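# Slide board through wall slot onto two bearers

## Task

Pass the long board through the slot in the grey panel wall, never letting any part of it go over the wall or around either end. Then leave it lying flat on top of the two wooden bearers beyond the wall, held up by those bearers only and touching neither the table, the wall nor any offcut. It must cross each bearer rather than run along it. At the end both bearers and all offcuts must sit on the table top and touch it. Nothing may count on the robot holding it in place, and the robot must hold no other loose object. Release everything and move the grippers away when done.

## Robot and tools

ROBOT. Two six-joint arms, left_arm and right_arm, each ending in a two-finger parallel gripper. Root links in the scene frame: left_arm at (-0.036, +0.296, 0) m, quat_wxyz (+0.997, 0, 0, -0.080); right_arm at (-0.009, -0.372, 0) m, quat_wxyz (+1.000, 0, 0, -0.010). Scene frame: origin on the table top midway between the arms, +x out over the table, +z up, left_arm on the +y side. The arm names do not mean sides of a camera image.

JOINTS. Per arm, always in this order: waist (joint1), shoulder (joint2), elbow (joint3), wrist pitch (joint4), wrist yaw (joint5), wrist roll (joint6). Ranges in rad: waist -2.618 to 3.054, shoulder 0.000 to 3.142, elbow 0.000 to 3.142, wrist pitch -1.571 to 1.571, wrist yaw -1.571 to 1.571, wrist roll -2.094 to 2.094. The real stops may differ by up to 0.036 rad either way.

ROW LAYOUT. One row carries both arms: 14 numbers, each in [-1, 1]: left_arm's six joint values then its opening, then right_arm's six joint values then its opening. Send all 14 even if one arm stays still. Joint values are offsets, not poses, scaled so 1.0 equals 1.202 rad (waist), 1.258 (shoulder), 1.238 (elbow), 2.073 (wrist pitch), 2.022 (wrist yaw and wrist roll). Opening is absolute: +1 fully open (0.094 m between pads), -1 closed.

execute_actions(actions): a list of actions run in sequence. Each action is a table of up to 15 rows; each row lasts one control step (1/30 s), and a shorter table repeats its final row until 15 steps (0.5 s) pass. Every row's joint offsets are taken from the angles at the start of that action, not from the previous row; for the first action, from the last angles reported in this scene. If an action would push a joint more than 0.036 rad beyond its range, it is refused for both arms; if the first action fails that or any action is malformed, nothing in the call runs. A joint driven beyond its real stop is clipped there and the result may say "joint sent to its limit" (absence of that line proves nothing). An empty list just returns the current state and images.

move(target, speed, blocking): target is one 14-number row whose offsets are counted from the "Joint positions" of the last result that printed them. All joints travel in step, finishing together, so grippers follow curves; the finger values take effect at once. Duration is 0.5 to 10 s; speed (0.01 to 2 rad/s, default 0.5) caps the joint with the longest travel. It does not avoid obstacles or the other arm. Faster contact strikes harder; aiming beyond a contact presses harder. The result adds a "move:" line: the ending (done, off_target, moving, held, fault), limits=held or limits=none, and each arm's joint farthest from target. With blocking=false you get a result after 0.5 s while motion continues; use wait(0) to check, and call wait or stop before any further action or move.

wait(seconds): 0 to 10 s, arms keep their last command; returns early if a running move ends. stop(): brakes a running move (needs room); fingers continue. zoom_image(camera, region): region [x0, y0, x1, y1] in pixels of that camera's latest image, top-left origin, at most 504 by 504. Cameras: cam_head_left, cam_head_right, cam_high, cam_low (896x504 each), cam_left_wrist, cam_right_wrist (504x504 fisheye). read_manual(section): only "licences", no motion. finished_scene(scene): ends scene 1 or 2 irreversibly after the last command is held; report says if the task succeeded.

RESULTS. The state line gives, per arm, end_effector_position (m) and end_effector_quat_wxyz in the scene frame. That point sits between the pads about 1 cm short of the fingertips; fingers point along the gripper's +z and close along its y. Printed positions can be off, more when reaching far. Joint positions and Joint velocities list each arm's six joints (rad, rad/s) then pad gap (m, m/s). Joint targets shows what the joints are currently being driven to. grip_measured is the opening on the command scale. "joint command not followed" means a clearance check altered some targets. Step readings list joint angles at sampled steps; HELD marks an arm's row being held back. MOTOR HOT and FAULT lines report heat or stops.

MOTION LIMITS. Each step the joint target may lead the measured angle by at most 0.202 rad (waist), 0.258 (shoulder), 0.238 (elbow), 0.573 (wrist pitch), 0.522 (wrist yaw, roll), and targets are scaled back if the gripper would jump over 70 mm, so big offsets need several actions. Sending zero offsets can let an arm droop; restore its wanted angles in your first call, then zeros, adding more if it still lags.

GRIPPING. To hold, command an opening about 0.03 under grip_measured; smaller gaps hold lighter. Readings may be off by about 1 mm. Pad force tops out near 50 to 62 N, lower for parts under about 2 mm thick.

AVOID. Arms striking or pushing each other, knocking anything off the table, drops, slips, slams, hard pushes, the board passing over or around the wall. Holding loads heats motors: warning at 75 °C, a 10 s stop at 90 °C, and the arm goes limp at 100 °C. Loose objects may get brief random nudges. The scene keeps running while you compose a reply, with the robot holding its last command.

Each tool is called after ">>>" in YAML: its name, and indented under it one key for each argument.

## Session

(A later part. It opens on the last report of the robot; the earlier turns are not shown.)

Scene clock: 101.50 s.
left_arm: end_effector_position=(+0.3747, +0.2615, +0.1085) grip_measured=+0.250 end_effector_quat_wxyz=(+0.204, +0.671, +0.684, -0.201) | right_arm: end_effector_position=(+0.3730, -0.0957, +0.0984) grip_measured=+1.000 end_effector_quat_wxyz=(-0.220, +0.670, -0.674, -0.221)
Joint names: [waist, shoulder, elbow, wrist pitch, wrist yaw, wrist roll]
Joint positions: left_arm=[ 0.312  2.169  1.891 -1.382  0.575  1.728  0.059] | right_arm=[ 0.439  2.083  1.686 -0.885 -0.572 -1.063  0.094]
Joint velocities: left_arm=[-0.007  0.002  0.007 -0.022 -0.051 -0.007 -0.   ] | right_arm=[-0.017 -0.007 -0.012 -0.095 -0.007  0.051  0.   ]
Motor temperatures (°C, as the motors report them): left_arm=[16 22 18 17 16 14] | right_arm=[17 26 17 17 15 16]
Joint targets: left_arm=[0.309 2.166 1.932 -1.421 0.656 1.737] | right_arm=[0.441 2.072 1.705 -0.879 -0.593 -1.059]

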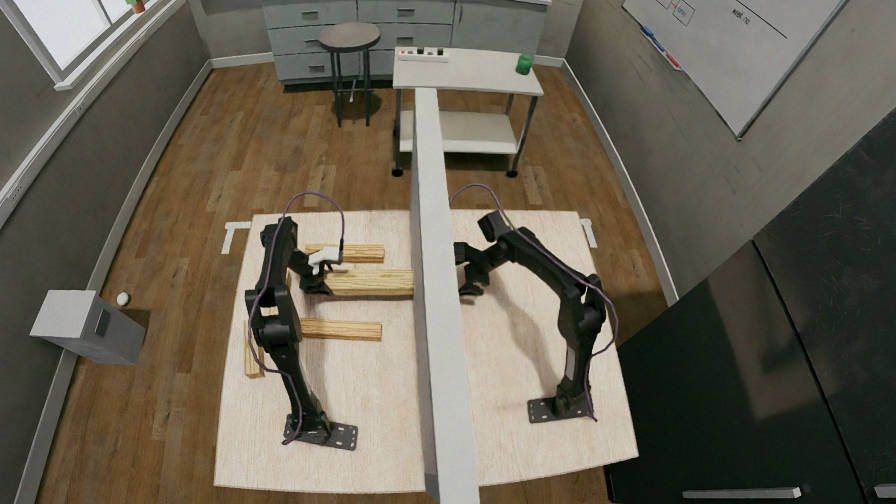

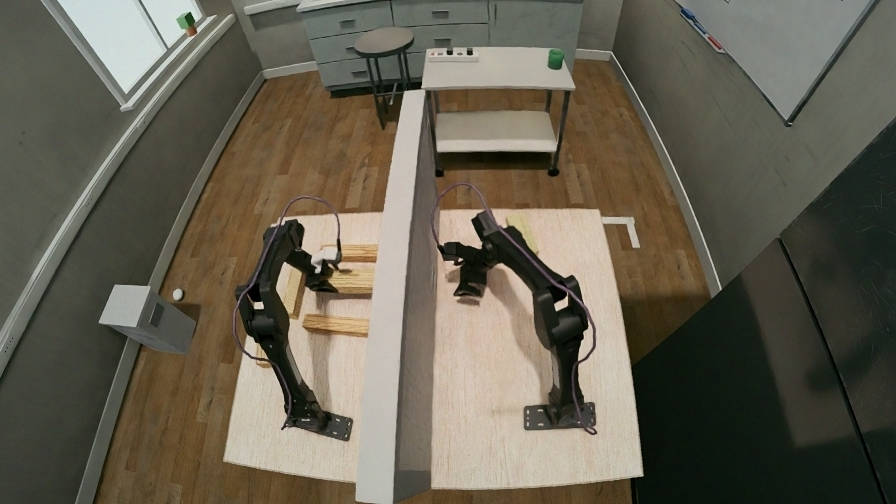

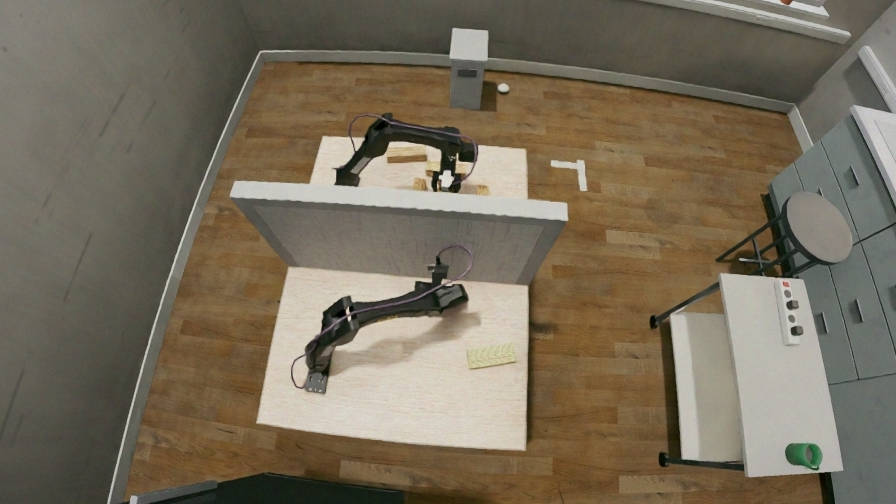

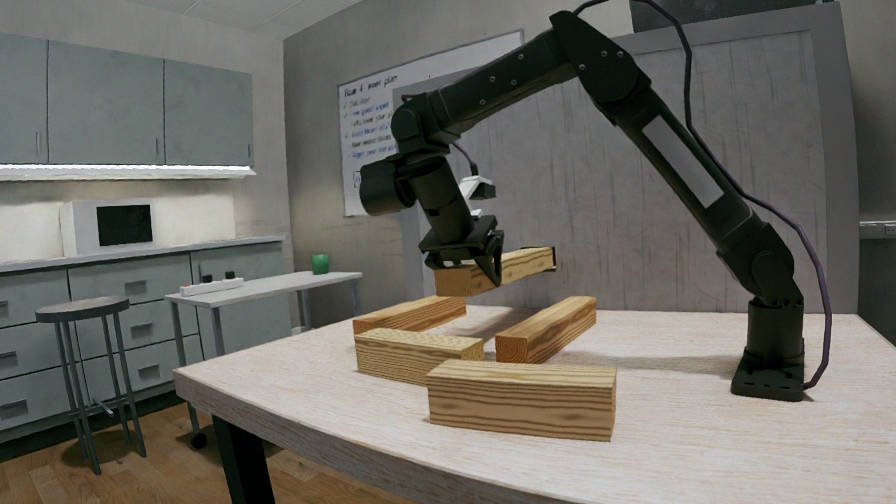

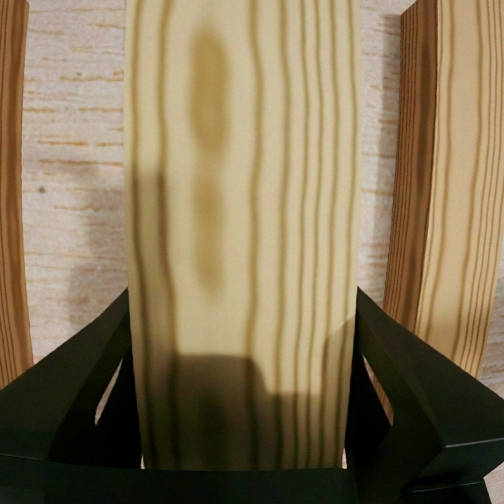

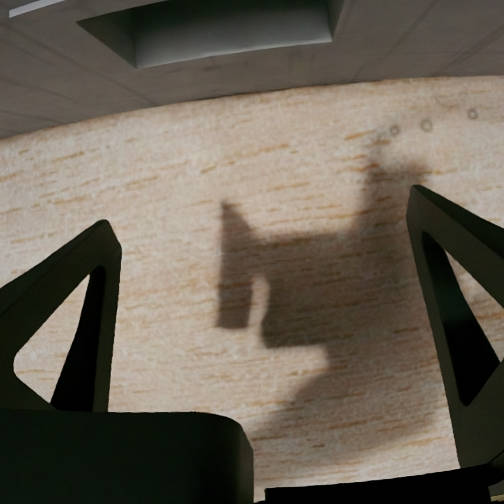

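>>> execute_actions:
  actions:
    - [[0.0022,-0.0016,0.0344,-0.0211,0.0401,0.0075,0.05,-0.0007,-0.0119,0.0153,0.0029,-0.0104,0.0020,1],[0.0069,-0.0001,0.0369,-0.0234,0.0402,0.0104,0.05,-0.0055,-0.0183,0.0153,0.0029,-0.0104,0.0020,1],[0.0132,0.0023,0.0406,-0.0265,0.0403,0.0144,0.05,-0.0127,-0.0279,0.0153,0.0029,-0.0104,0.0020,1],[0.0203,0.0054,0.0456,-0.0300,0.0404,0.0188,0.05,-0.0223,-0.0407,0.0153,0.0029,-0.0104,0.0020,1],[0.0281,0.0089,0.0513,-0.0339,0.0405,0.0237,0.05,-0.0331,-0.0551,0.0153,0.0029,-0.0104,0.0020,1],[0.0368,0.0128,0.0575,-0.0381,0.0406,0.0292,0.05,-0.0451,-0.0711,0.0153,0.0029,-0.0104,0.0020,1],[0.0454,0.0171,0.0644,-0.0423,0.0408,0.0346,0.05,-0.0583,-0.0887,0.0153,0.0029,-0.0104,0.0020,1],[0.0532,0.0213,0.0713,-0.0462,0.0409,0.0395,0.05,-0.0715,-0.1063,0.0153,0.0029,-0.0104,0.0020,1],[0.0603,0.0252,0.0775,-0.0497,0.0410,0.0439,0.05,-0.0835,-0.1223,0.0153,0.0029,-0.0104,0.0020,1],[0.0666,0.0287,0.0832,-0.0528,0.0411,0.0479,0.05,-0.0943,-0.1367,0.0153,0.0029,-0.0104,0.0020,1],[0.0713,0.0318,0.0882,-0.0551,0.0412,0.0508,0.05,-0.1039,-0.1495,0.0153,0.0029,-0.0104,0.0020,1],[0.0744,0.0342,0.0919,-0.0566,0.0413,0.0528,0.05,-0.1111,-0.1591,0.0153,0.0029,-0.0104,0.0020,1],[0.0760,0.0357,0.0944,-0.0574,0.0414,0.0538,0.05,-0.1159,-0.1655,0.0153,0.0029,-0.0104,0.0020,1],[0.0760,0.0365,0.0957,-0.0574,0.0415,0.0538,0.05,-0.1183,-0.1687,0.0153,0.0029,-0.0104,0.0020,1],[0.0760,0.0365,0.0957,-0.0574,0.0415,0.0538,0.05,-0.1183,-0.1687,0.0153,0.0029,-0.0104,0.0020,1]]

>>> wait:
  seconds: 0.6

Scene clock: 103.73 s.
left_arm: end_effector_position=(+0.3789, +0.3012, +0.1079) grip_measured=+0.250 end_effector_quat_wxyz=(+0.211, +0.665, +0.689, -0.196) | right_arm: end_effector_position=(+0.4056, -0.1543, +0.1881) grip_measured=+1.000 end_effector_quat_wxyz=(-0.324, +0.631, -0.687, -0.161)
Joint names: [waist, shoulder, elbow, wrist pitch, wrist yaw, wrist roll]
Joint positions: left_arm=[ 0.405  2.218  1.966 -1.443  0.572  1.816  0.059] | right_arm=[ 0.295  1.881  1.686 -0.876 -0.572 -1.063  0.094]
Joint velocities: left_arm=[ 0.134  0.012  0.056 -0.037 -0.066  0.154  0.001] | right_arm=[-0.178 -0.335 -0.007  0.022  0.022 -0.007  0.   ]
Motor temperatures (°C, as the motors report them): left_arm=[16 22 18 17 16 14] | right_arm=[17 26 17 17 15 16]
Joint targets: left_arm=[0.403 2.215 2.009 -1.501 0.659 1.837] | right_arm=[0.297 1.870 1.705 -0.878 -0.593 -1.059]
Step readings (joint positions):
0: left_arm=[0.312 2.169 1.891 -1.382 0.575 1.728] | right_arm=[0.439 2.083 1.686 -0.885 -0.572 -1.063]
1: left_arm=[0.312 2.169 1.891 -1.382 0.575 1.730] | right_arm=[0.439 2.083 1.686 -0.885 -0.572 -1.063]
2: left_arm=[0.312 2.169 1.891 -1.383 0.575 1.732] | right_arm=[0.439 2.083 1.686 -0.885 -0.572 -1.063]
4: left_arm=[0.314 2.170 1.894 -1.390 0.575 1.739] | right_arm=[0.437 2.080 1.686 -0.884 -0.572 -1.063]
8: left_arm=[0.337 2.189 1.924 -1.413 0.573 1.769] | right_arm=[0.402 2.034 1.686 -0.885 -0.572 -1.063]
15: Joint positions above

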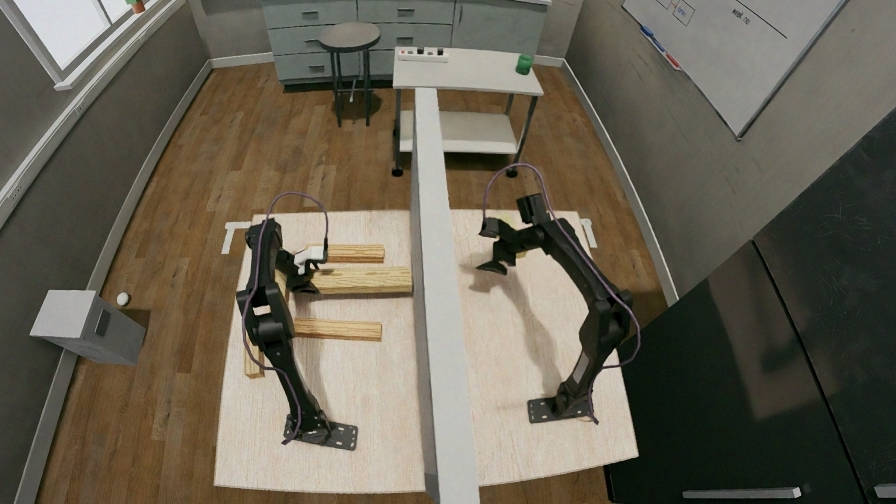

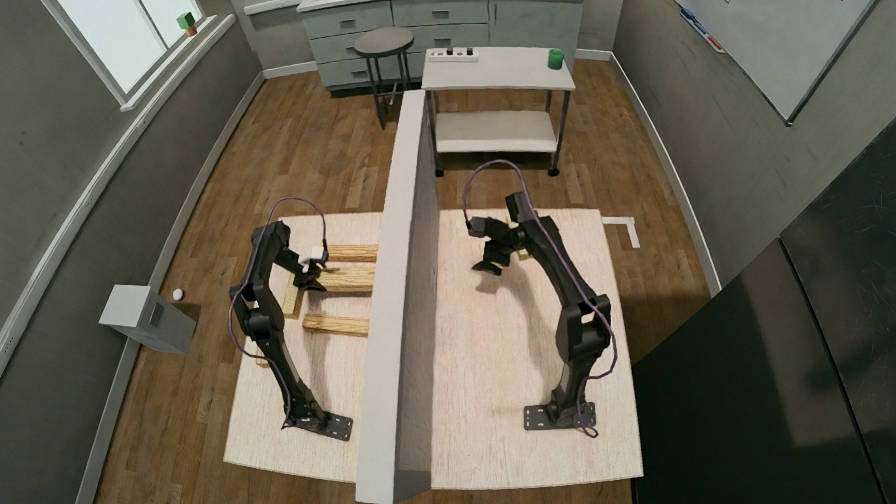

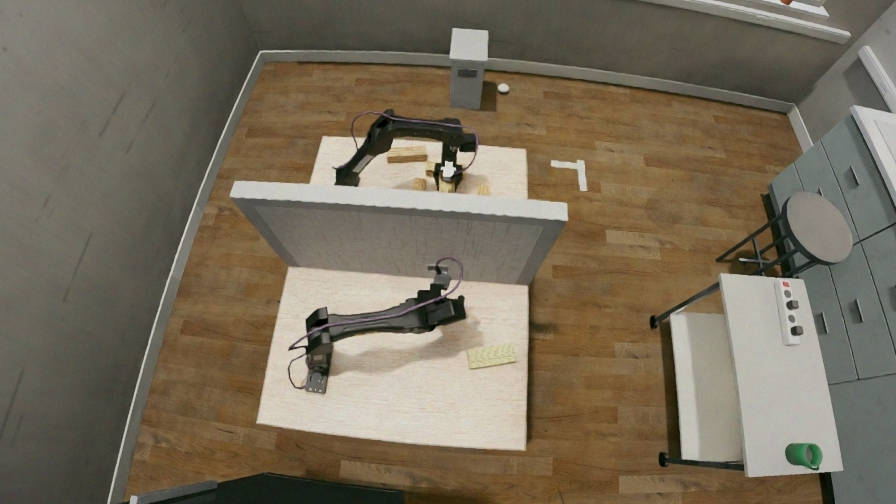

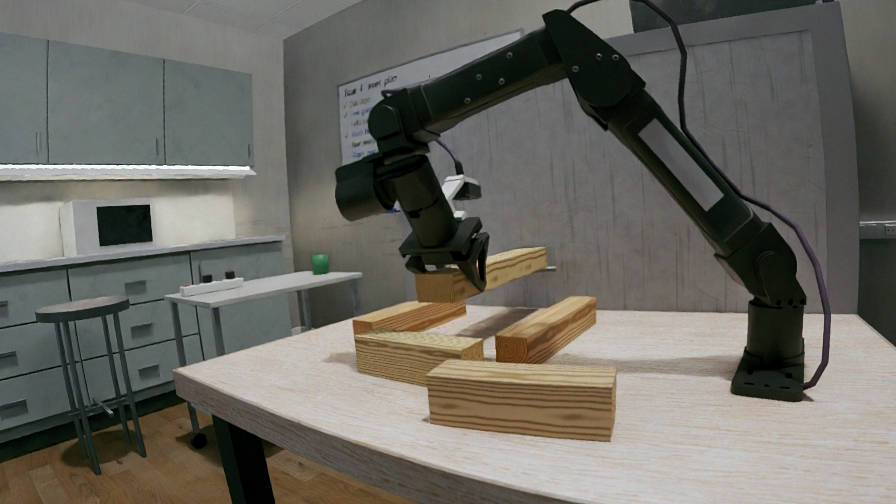

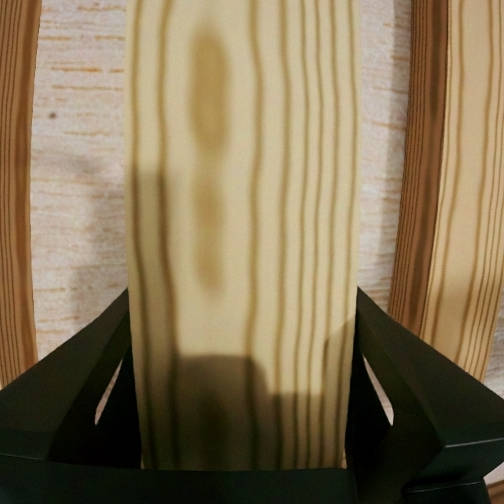

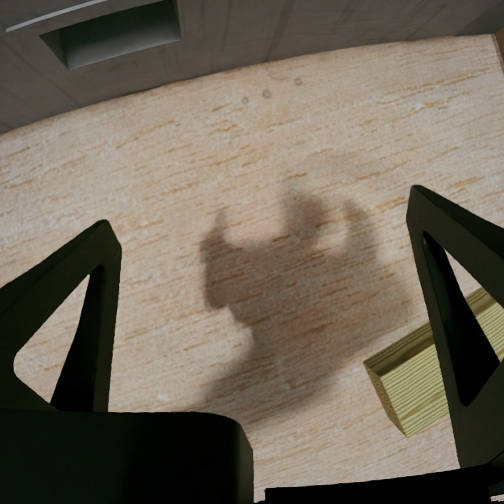

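Scene clock: 104.33 s.
left_arm: end_effector_position=(+0.3764, +0.3020, +0.1092) grip_measured=+0.250 end_effector_quat_wxyz=(+0.210, +0.667, +0.686, -0.199) | right_arm: end_effector_position=(+0.4057, -0.1556, +0.1934) grip_measured=+1.000 end_effector_quat_wxyz=(-0.330, +0.630, -0.685, -0.158)
Joint names: [waist, shoulder, elbow, wrist pitch, wrist yaw, wrist roll]
Joint positions: left_arm=[ 0.409  2.218  1.97  -1.459  0.573  1.831  0.059] | right_arm=[ 0.292  1.869  1.686 -0.875 -0.573 -1.063  0.094]
Joint velocities: left_arm=[-0.007  0.012  0.007 -0.081 -0.022  0.022  0.   ] | right_arm=[-0.012 -0.002 -0.012  0.037 -0.007 -0.022  0.   ]
Motor temperatures (°C, as the motors report them): left_arm=[16 22 18 17 16 14] | right_arm=[17 26 17 17 15 16]
Joint targets: left_arm=[0.403 2.215 2.009 -1.501 0.659 1.837] | right_arm=[0.297 1.870 1.705 -0.879 -0.592 -1.059]
wait: 0.60 s; at rest by 0.47 s

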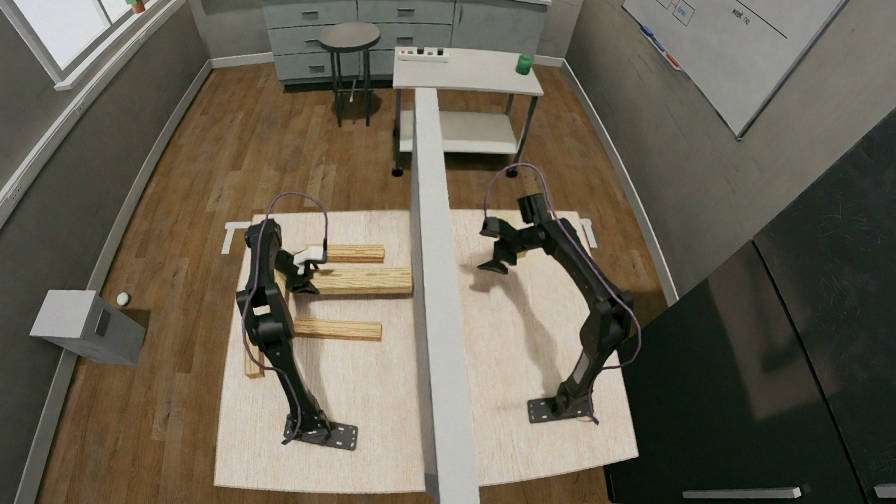

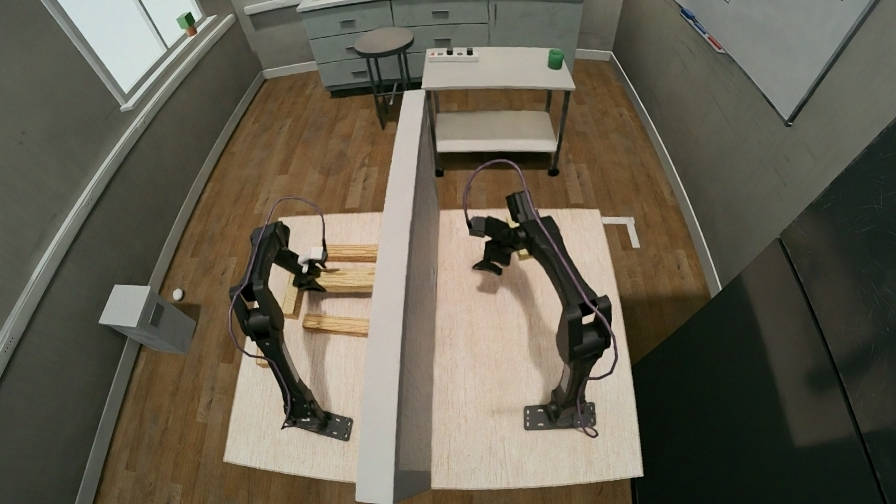

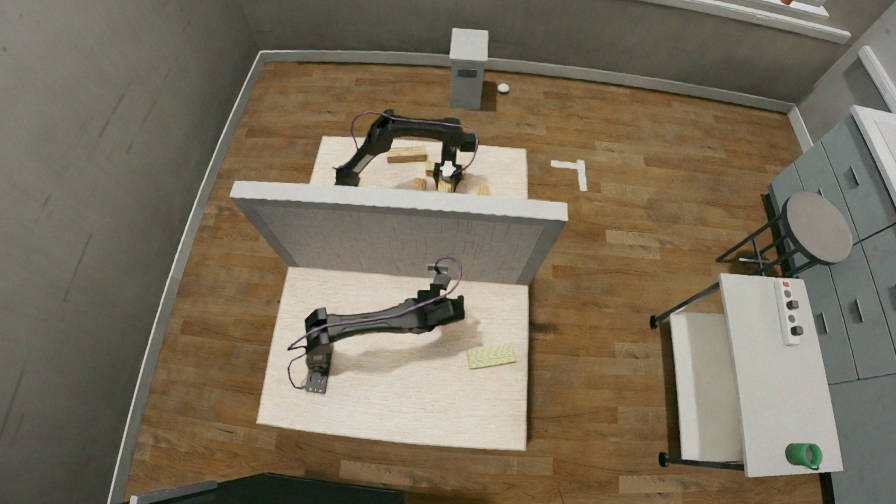

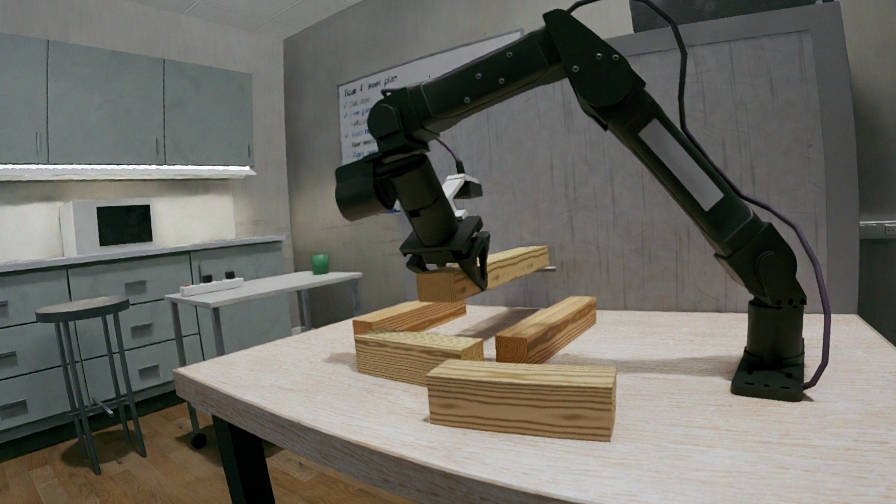

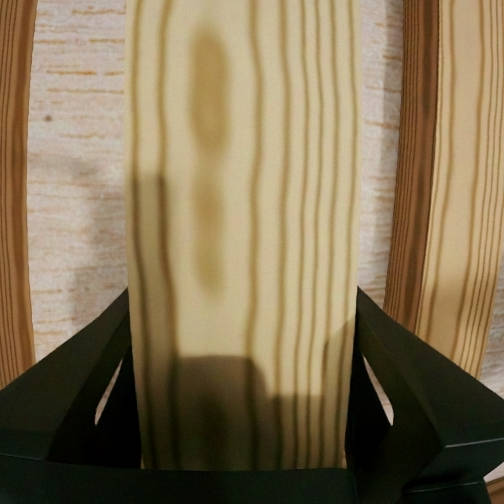

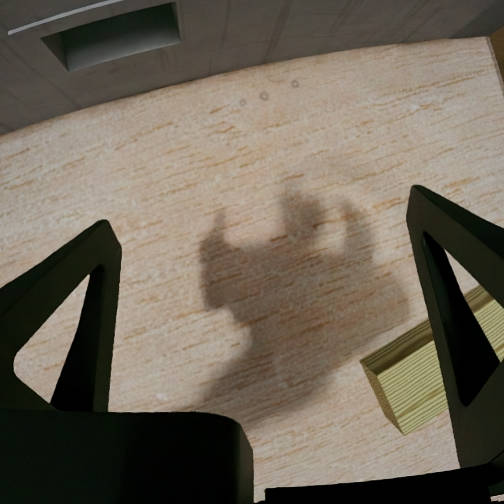

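>>> zoom_image:
  camera: "cam_head_left"
  region: [220, 200, 460, 400]

>>> zoom_image:
  camera: "cam_low"
  region: [330, 180, 650, 400]

Region (220, 200, 460, 400) of cam_head_left's 896x504 image, scaled by 2.100, with more detail than that image has.

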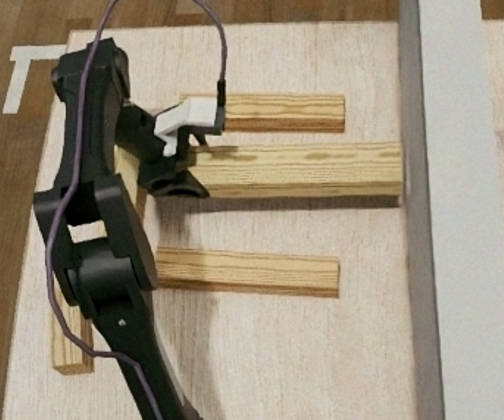

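Region (330, 180, 650, 400) of cam_low's 896x504 image, scaled by 1.575, with more detail than that image has; it fills the top 346 rows of this view, and the rest is white.

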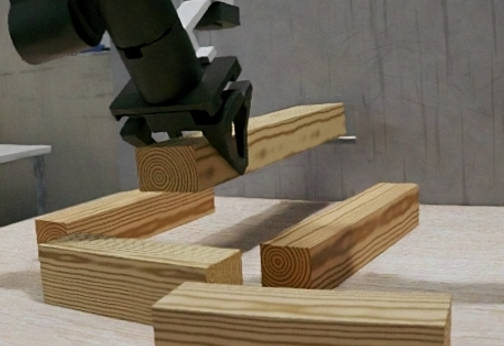

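>>> execute_actions:
  actions:
    - [[-0.0018,-0.0095,0.0226,-0.0135,0.0425,0.0,0.05,0.0024,-0.0024,0.0124,-0.0019,-0.0074,0.0057,1],[0.0003,-0.0175,0.0121,-0.0055,0.0427,-0.0063,0.05,-0.0027,-0.0114,0.0042,-0.0019,-0.0016,0.0159,1],[0.0034,-0.0225,0.0068,0.0032,0.0432,-0.0167,0.05,-0.0106,-0.0252,-0.0083,-0.0019,0.0071,0.0315,1],[0.0073,-0.0301,-0.0032,0.0165,0.0439,-0.0324,0.05,-0.0206,-0.0428,-0.0244,-0.0019,0.0184,0.0516,1],[0.0118,-0.0438,-0.0212,0.0331,0.0448,-0.0521,0.05,-0.0322,-0.0633,-0.0430,-0.0019,0.0314,0.0749,1],[0.0165,-0.0624,-0.0457,0.0519,0.0458,-0.0745,0.05,-0.0450,-0.0858,-0.0634,-0.0019,0.0457,0.1004,1],[0.0211,-0.0845,-0.0747,0.0719,0.0470,-0.0982,0.05,-0.0583,-0.1092,-0.0847,-0.0019,0.0606,0.1270,1],[0.0256,-0.1086,-0.1064,0.0918,0.0481,-0.1219,0.05,-0.0716,-0.1326,-0.1060,-0.0019,0.0755,0.1536,1],[0.0295,-0.1334,-0.1391,0.1106,0.0491,-0.1443,0.05,-0.0844,-0.1551,-0.1264,-0.0019,0.0898,0.1791,1],[0.0326,-0.1575,-0.1708,0.1272,0.0500,-0.1640,0.05,-0.0960,-0.1756,-0.1450,-0.0019,0.1028,0.2024,1],[0.0347,-0.1796,-0.1998,0.1405,0.0507,-0.1797,0.05,-0.1060,-0.1932,-0.1611,-0.0019,0.1141,0.2225,1],[0.0354,-0.1982,-0.2243,0.1492,0.0512,-0.1901,0.05,-0.1139,-0.2070,-0.1736,-0.0019,0.1228,0.2382,1],[0.0354,-0.2119,-0.2423,0.1524,0.0514,-0.1939,0.05,-0.1190,-0.2160,-0.1818,-0.0019,0.1286,0.2484,1],[0.0354,-0.2195,-0.2523,0.1524,0.0514,-0.1939,0.05,-0.1208,-0.2192,-0.1847,-0.0019,0.1306,0.2520,1],[0.0354,-0.2205,-0.2536,0.1524,0.0514,-0.1939,0.05,-0.1208,-0.2192,-0.1847,-0.0019,0.1306,0.2520,1]]

Scene clock: 109.17 s.
left_arm: end_effector_position=(+0.3662, +0.3153, +0.1216) grip_measured=+0.250 end_effector_quat_wxyz=(+0.239, +0.557, +0.780, -0.158) | right_arm: end_effector_position=(+0.3893, -0.2575, +0.2116) grip_measured=+1.000 end_effector_quat_wxyz=(+0.312, -0.407, +0.854, +0.092)
Joint names: [waist, shoulder, elbow, wrist pitch, wrist yaw, wrist roll]
Joint positions: left_arm=[ 0.451  1.994  1.68  -1.206  0.579  1.514  0.059] | right_arm=[ 0.147  1.612  1.487 -0.876 -0.357 -0.659  0.094]
Joint velocities: left_arm=[ 0.012 -0.437 -0.31   0.168 -0.007 -0.52  -0.001] | right_arm=[-0.105 -0.3   -0.071  0.022  0.476  0.711  0.   ]
Motor temperatures (°C, as the motors report them): left_arm=[16 23 18 17 17 14] | right_arm=[17 25 17 17 15 16]
Joint targets: left_arm=[0.452 1.941 1.656 -1.143 0.677 1.439] | right_arm=[0.146 1.594 1.457 -0.878 -0.309 -0.553]
Step readings (joint positions):
0: left_arm=[0.409 2.218 1.970 -1.459 0.573 1.831] | right_arm=[0.292 1.869 1.686 -0.875 -0.573 -1.063]
1: left_arm=[0.409 2.218 1.970 -1.459 0.573 1.831] | right_arm=[0.292 1.869 1.686 -0.875 -0.573 -1.062]
2: left_arm=[0.409 2.218 1.970 -1.459 0.573 1.830] | right_arm=[0.292 1.869 1.686 -0.875 -0.573 -1.058]
4: left_arm=[0.409 2.218 1.970 -1.452 0.573 1.817] | right_arm=[0.291 1.866 1.683 -0.874 -0.564 -1.034]
8: left_arm=[0.416 2.176 1.899 -1.359 0.577 1.722] | right_arm=[0.253 1.790 1.606 -0.871 -0.505 -0.916]
15: Joint positions above

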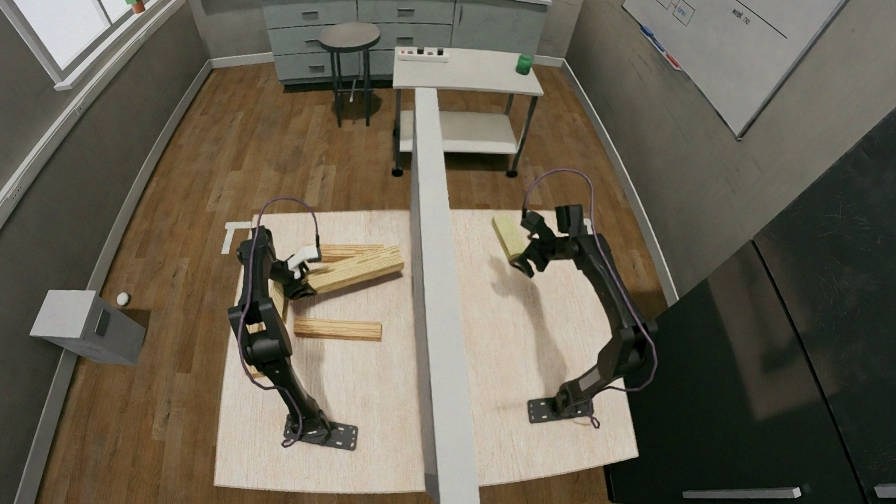

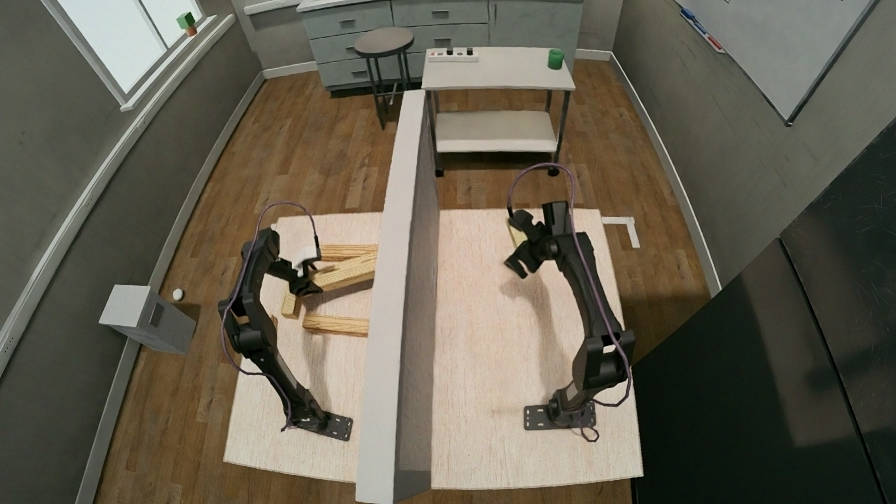

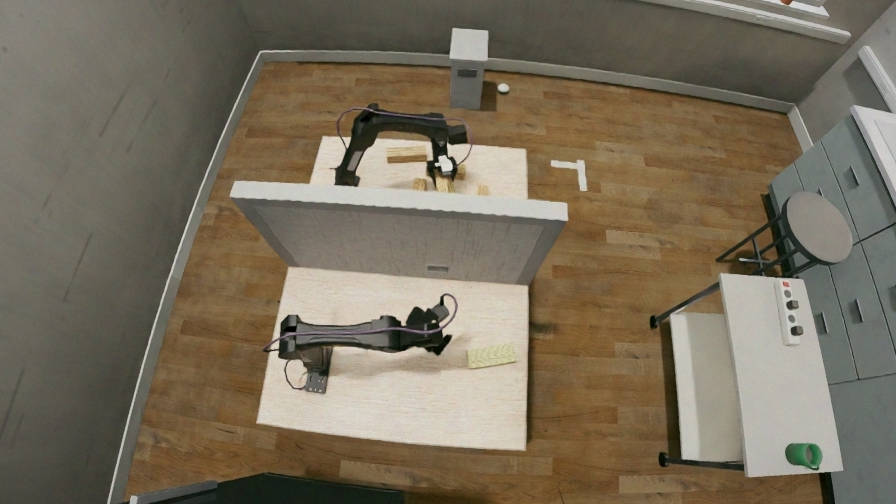

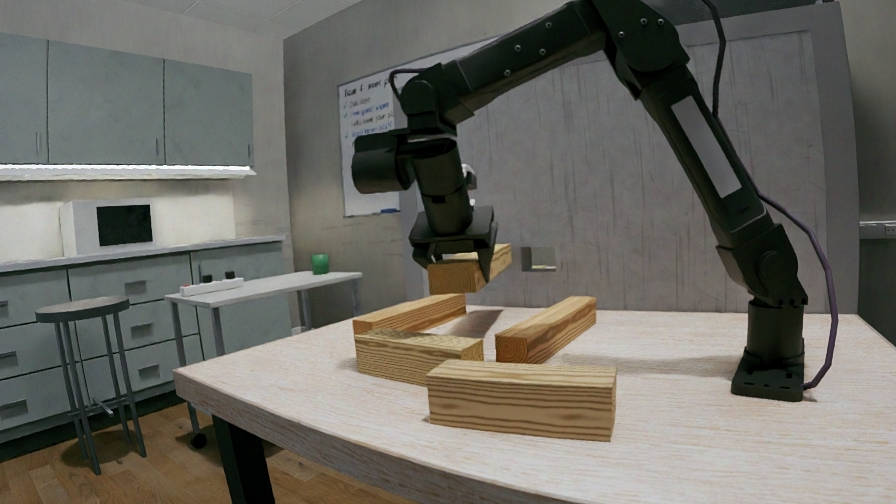

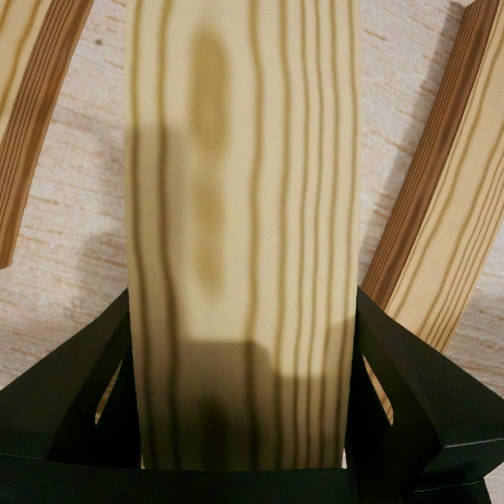

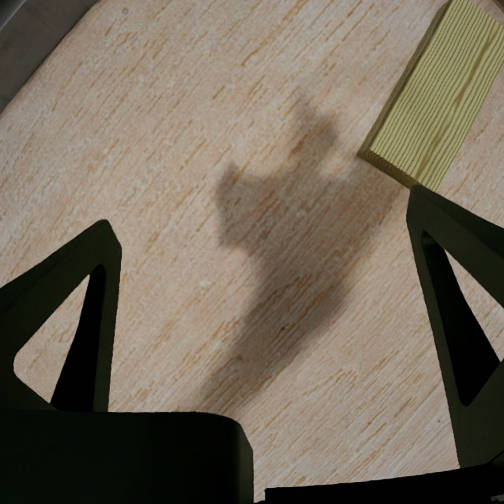

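>>> wait:
  seconds: 0.4

Scene clock: 109.87 s.
left_arm: end_effector_position=(+0.3740, +0.3163, +0.1291) grip_measured=+0.250 end_effector_quat_wxyz=(+0.255, +0.535, +0.792, -0.146) | right_arm: end_effector_position=(+0.3888, -0.2663, +0.2078) grip_measured=+1.000 end_effector_quat_wxyz=(+0.301, -0.359, +0.879, +0.085)
Joint names: [waist, shoulder, elbow, wrist pitch, wrist yaw, wrist roll]
Joint positions: left_arm=[ 0.451  1.971  1.669 -1.158  0.588  1.445  0.059] | right_arm=[ 0.145  1.603  1.474 -0.876 -0.311 -0.56   0.094]
Joint velocities: left_arm=[ 0.012  0.007 -0.012  0.037 -0.007 -0.051 -0.001] | right_arm=[ 0.017 -0.012 -0.012  0.007  0.051  0.007  0.   ]
Motor temperatures (°C, as the motors report them): left_arm=[16 23 18 17 17 14] | right_arm=[17 25 17 18 15 16]
Joint targets: left_arm=[0.451 1.941 1.656 -1.143 0.677 1.439] | right_arm=[0.146 1.593 1.457 -0.878 -0.309 -0.553]
wait: 0.40 s; no rest

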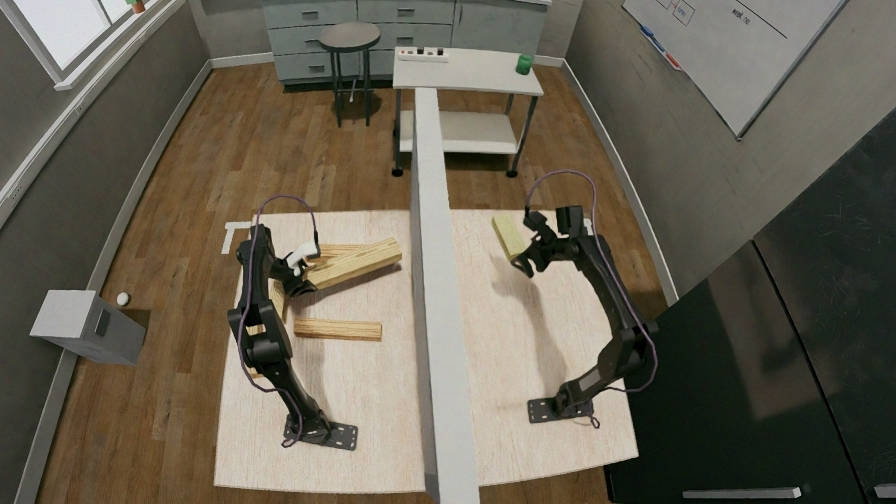

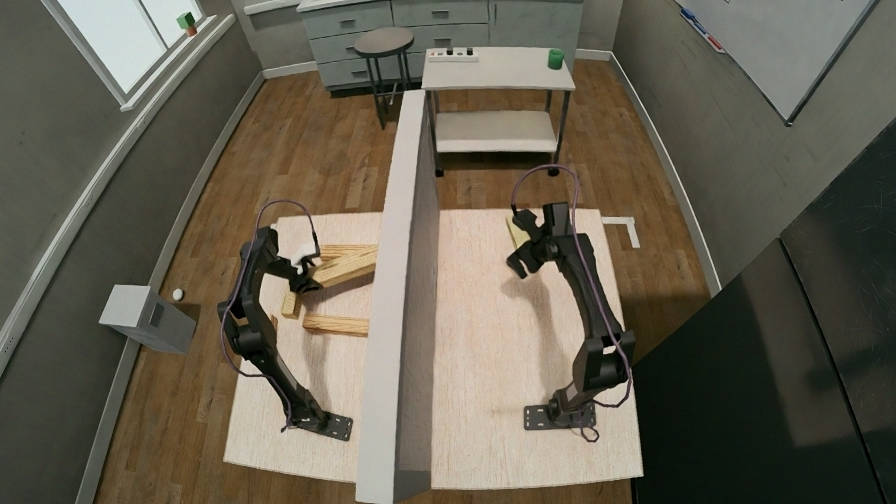

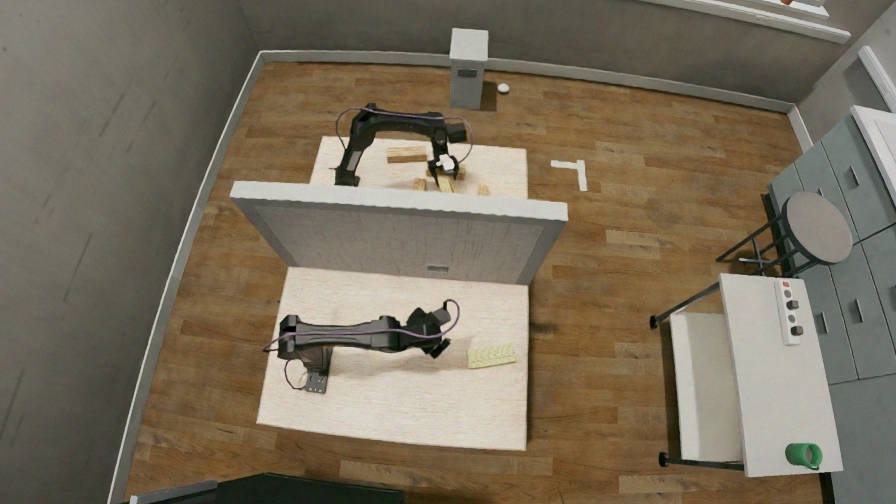

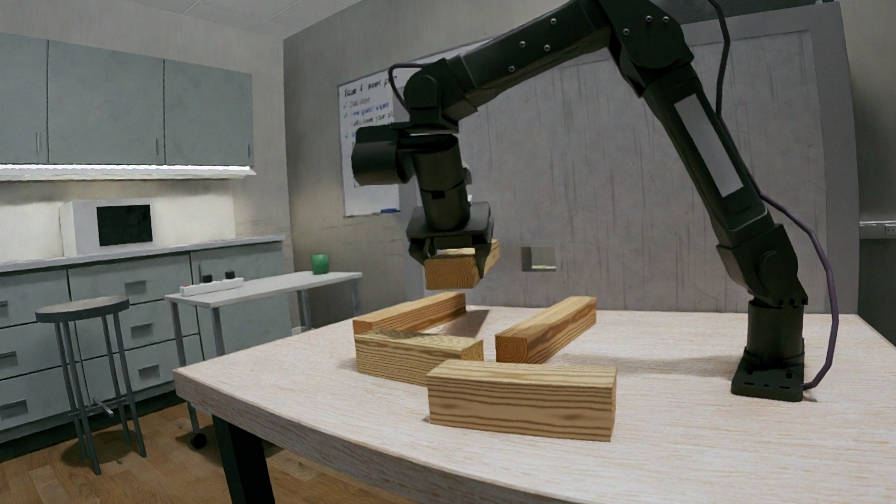

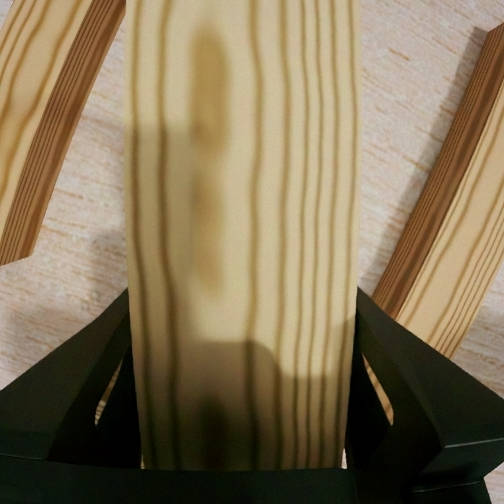

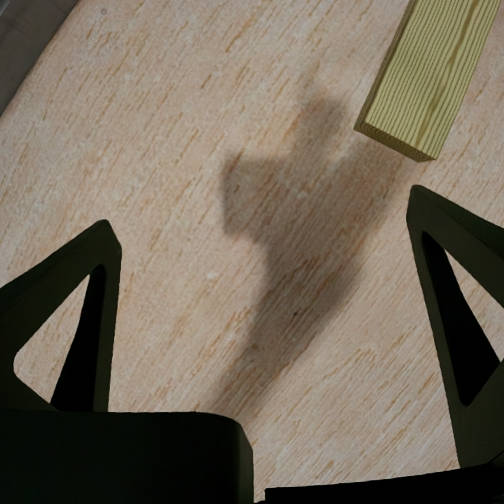

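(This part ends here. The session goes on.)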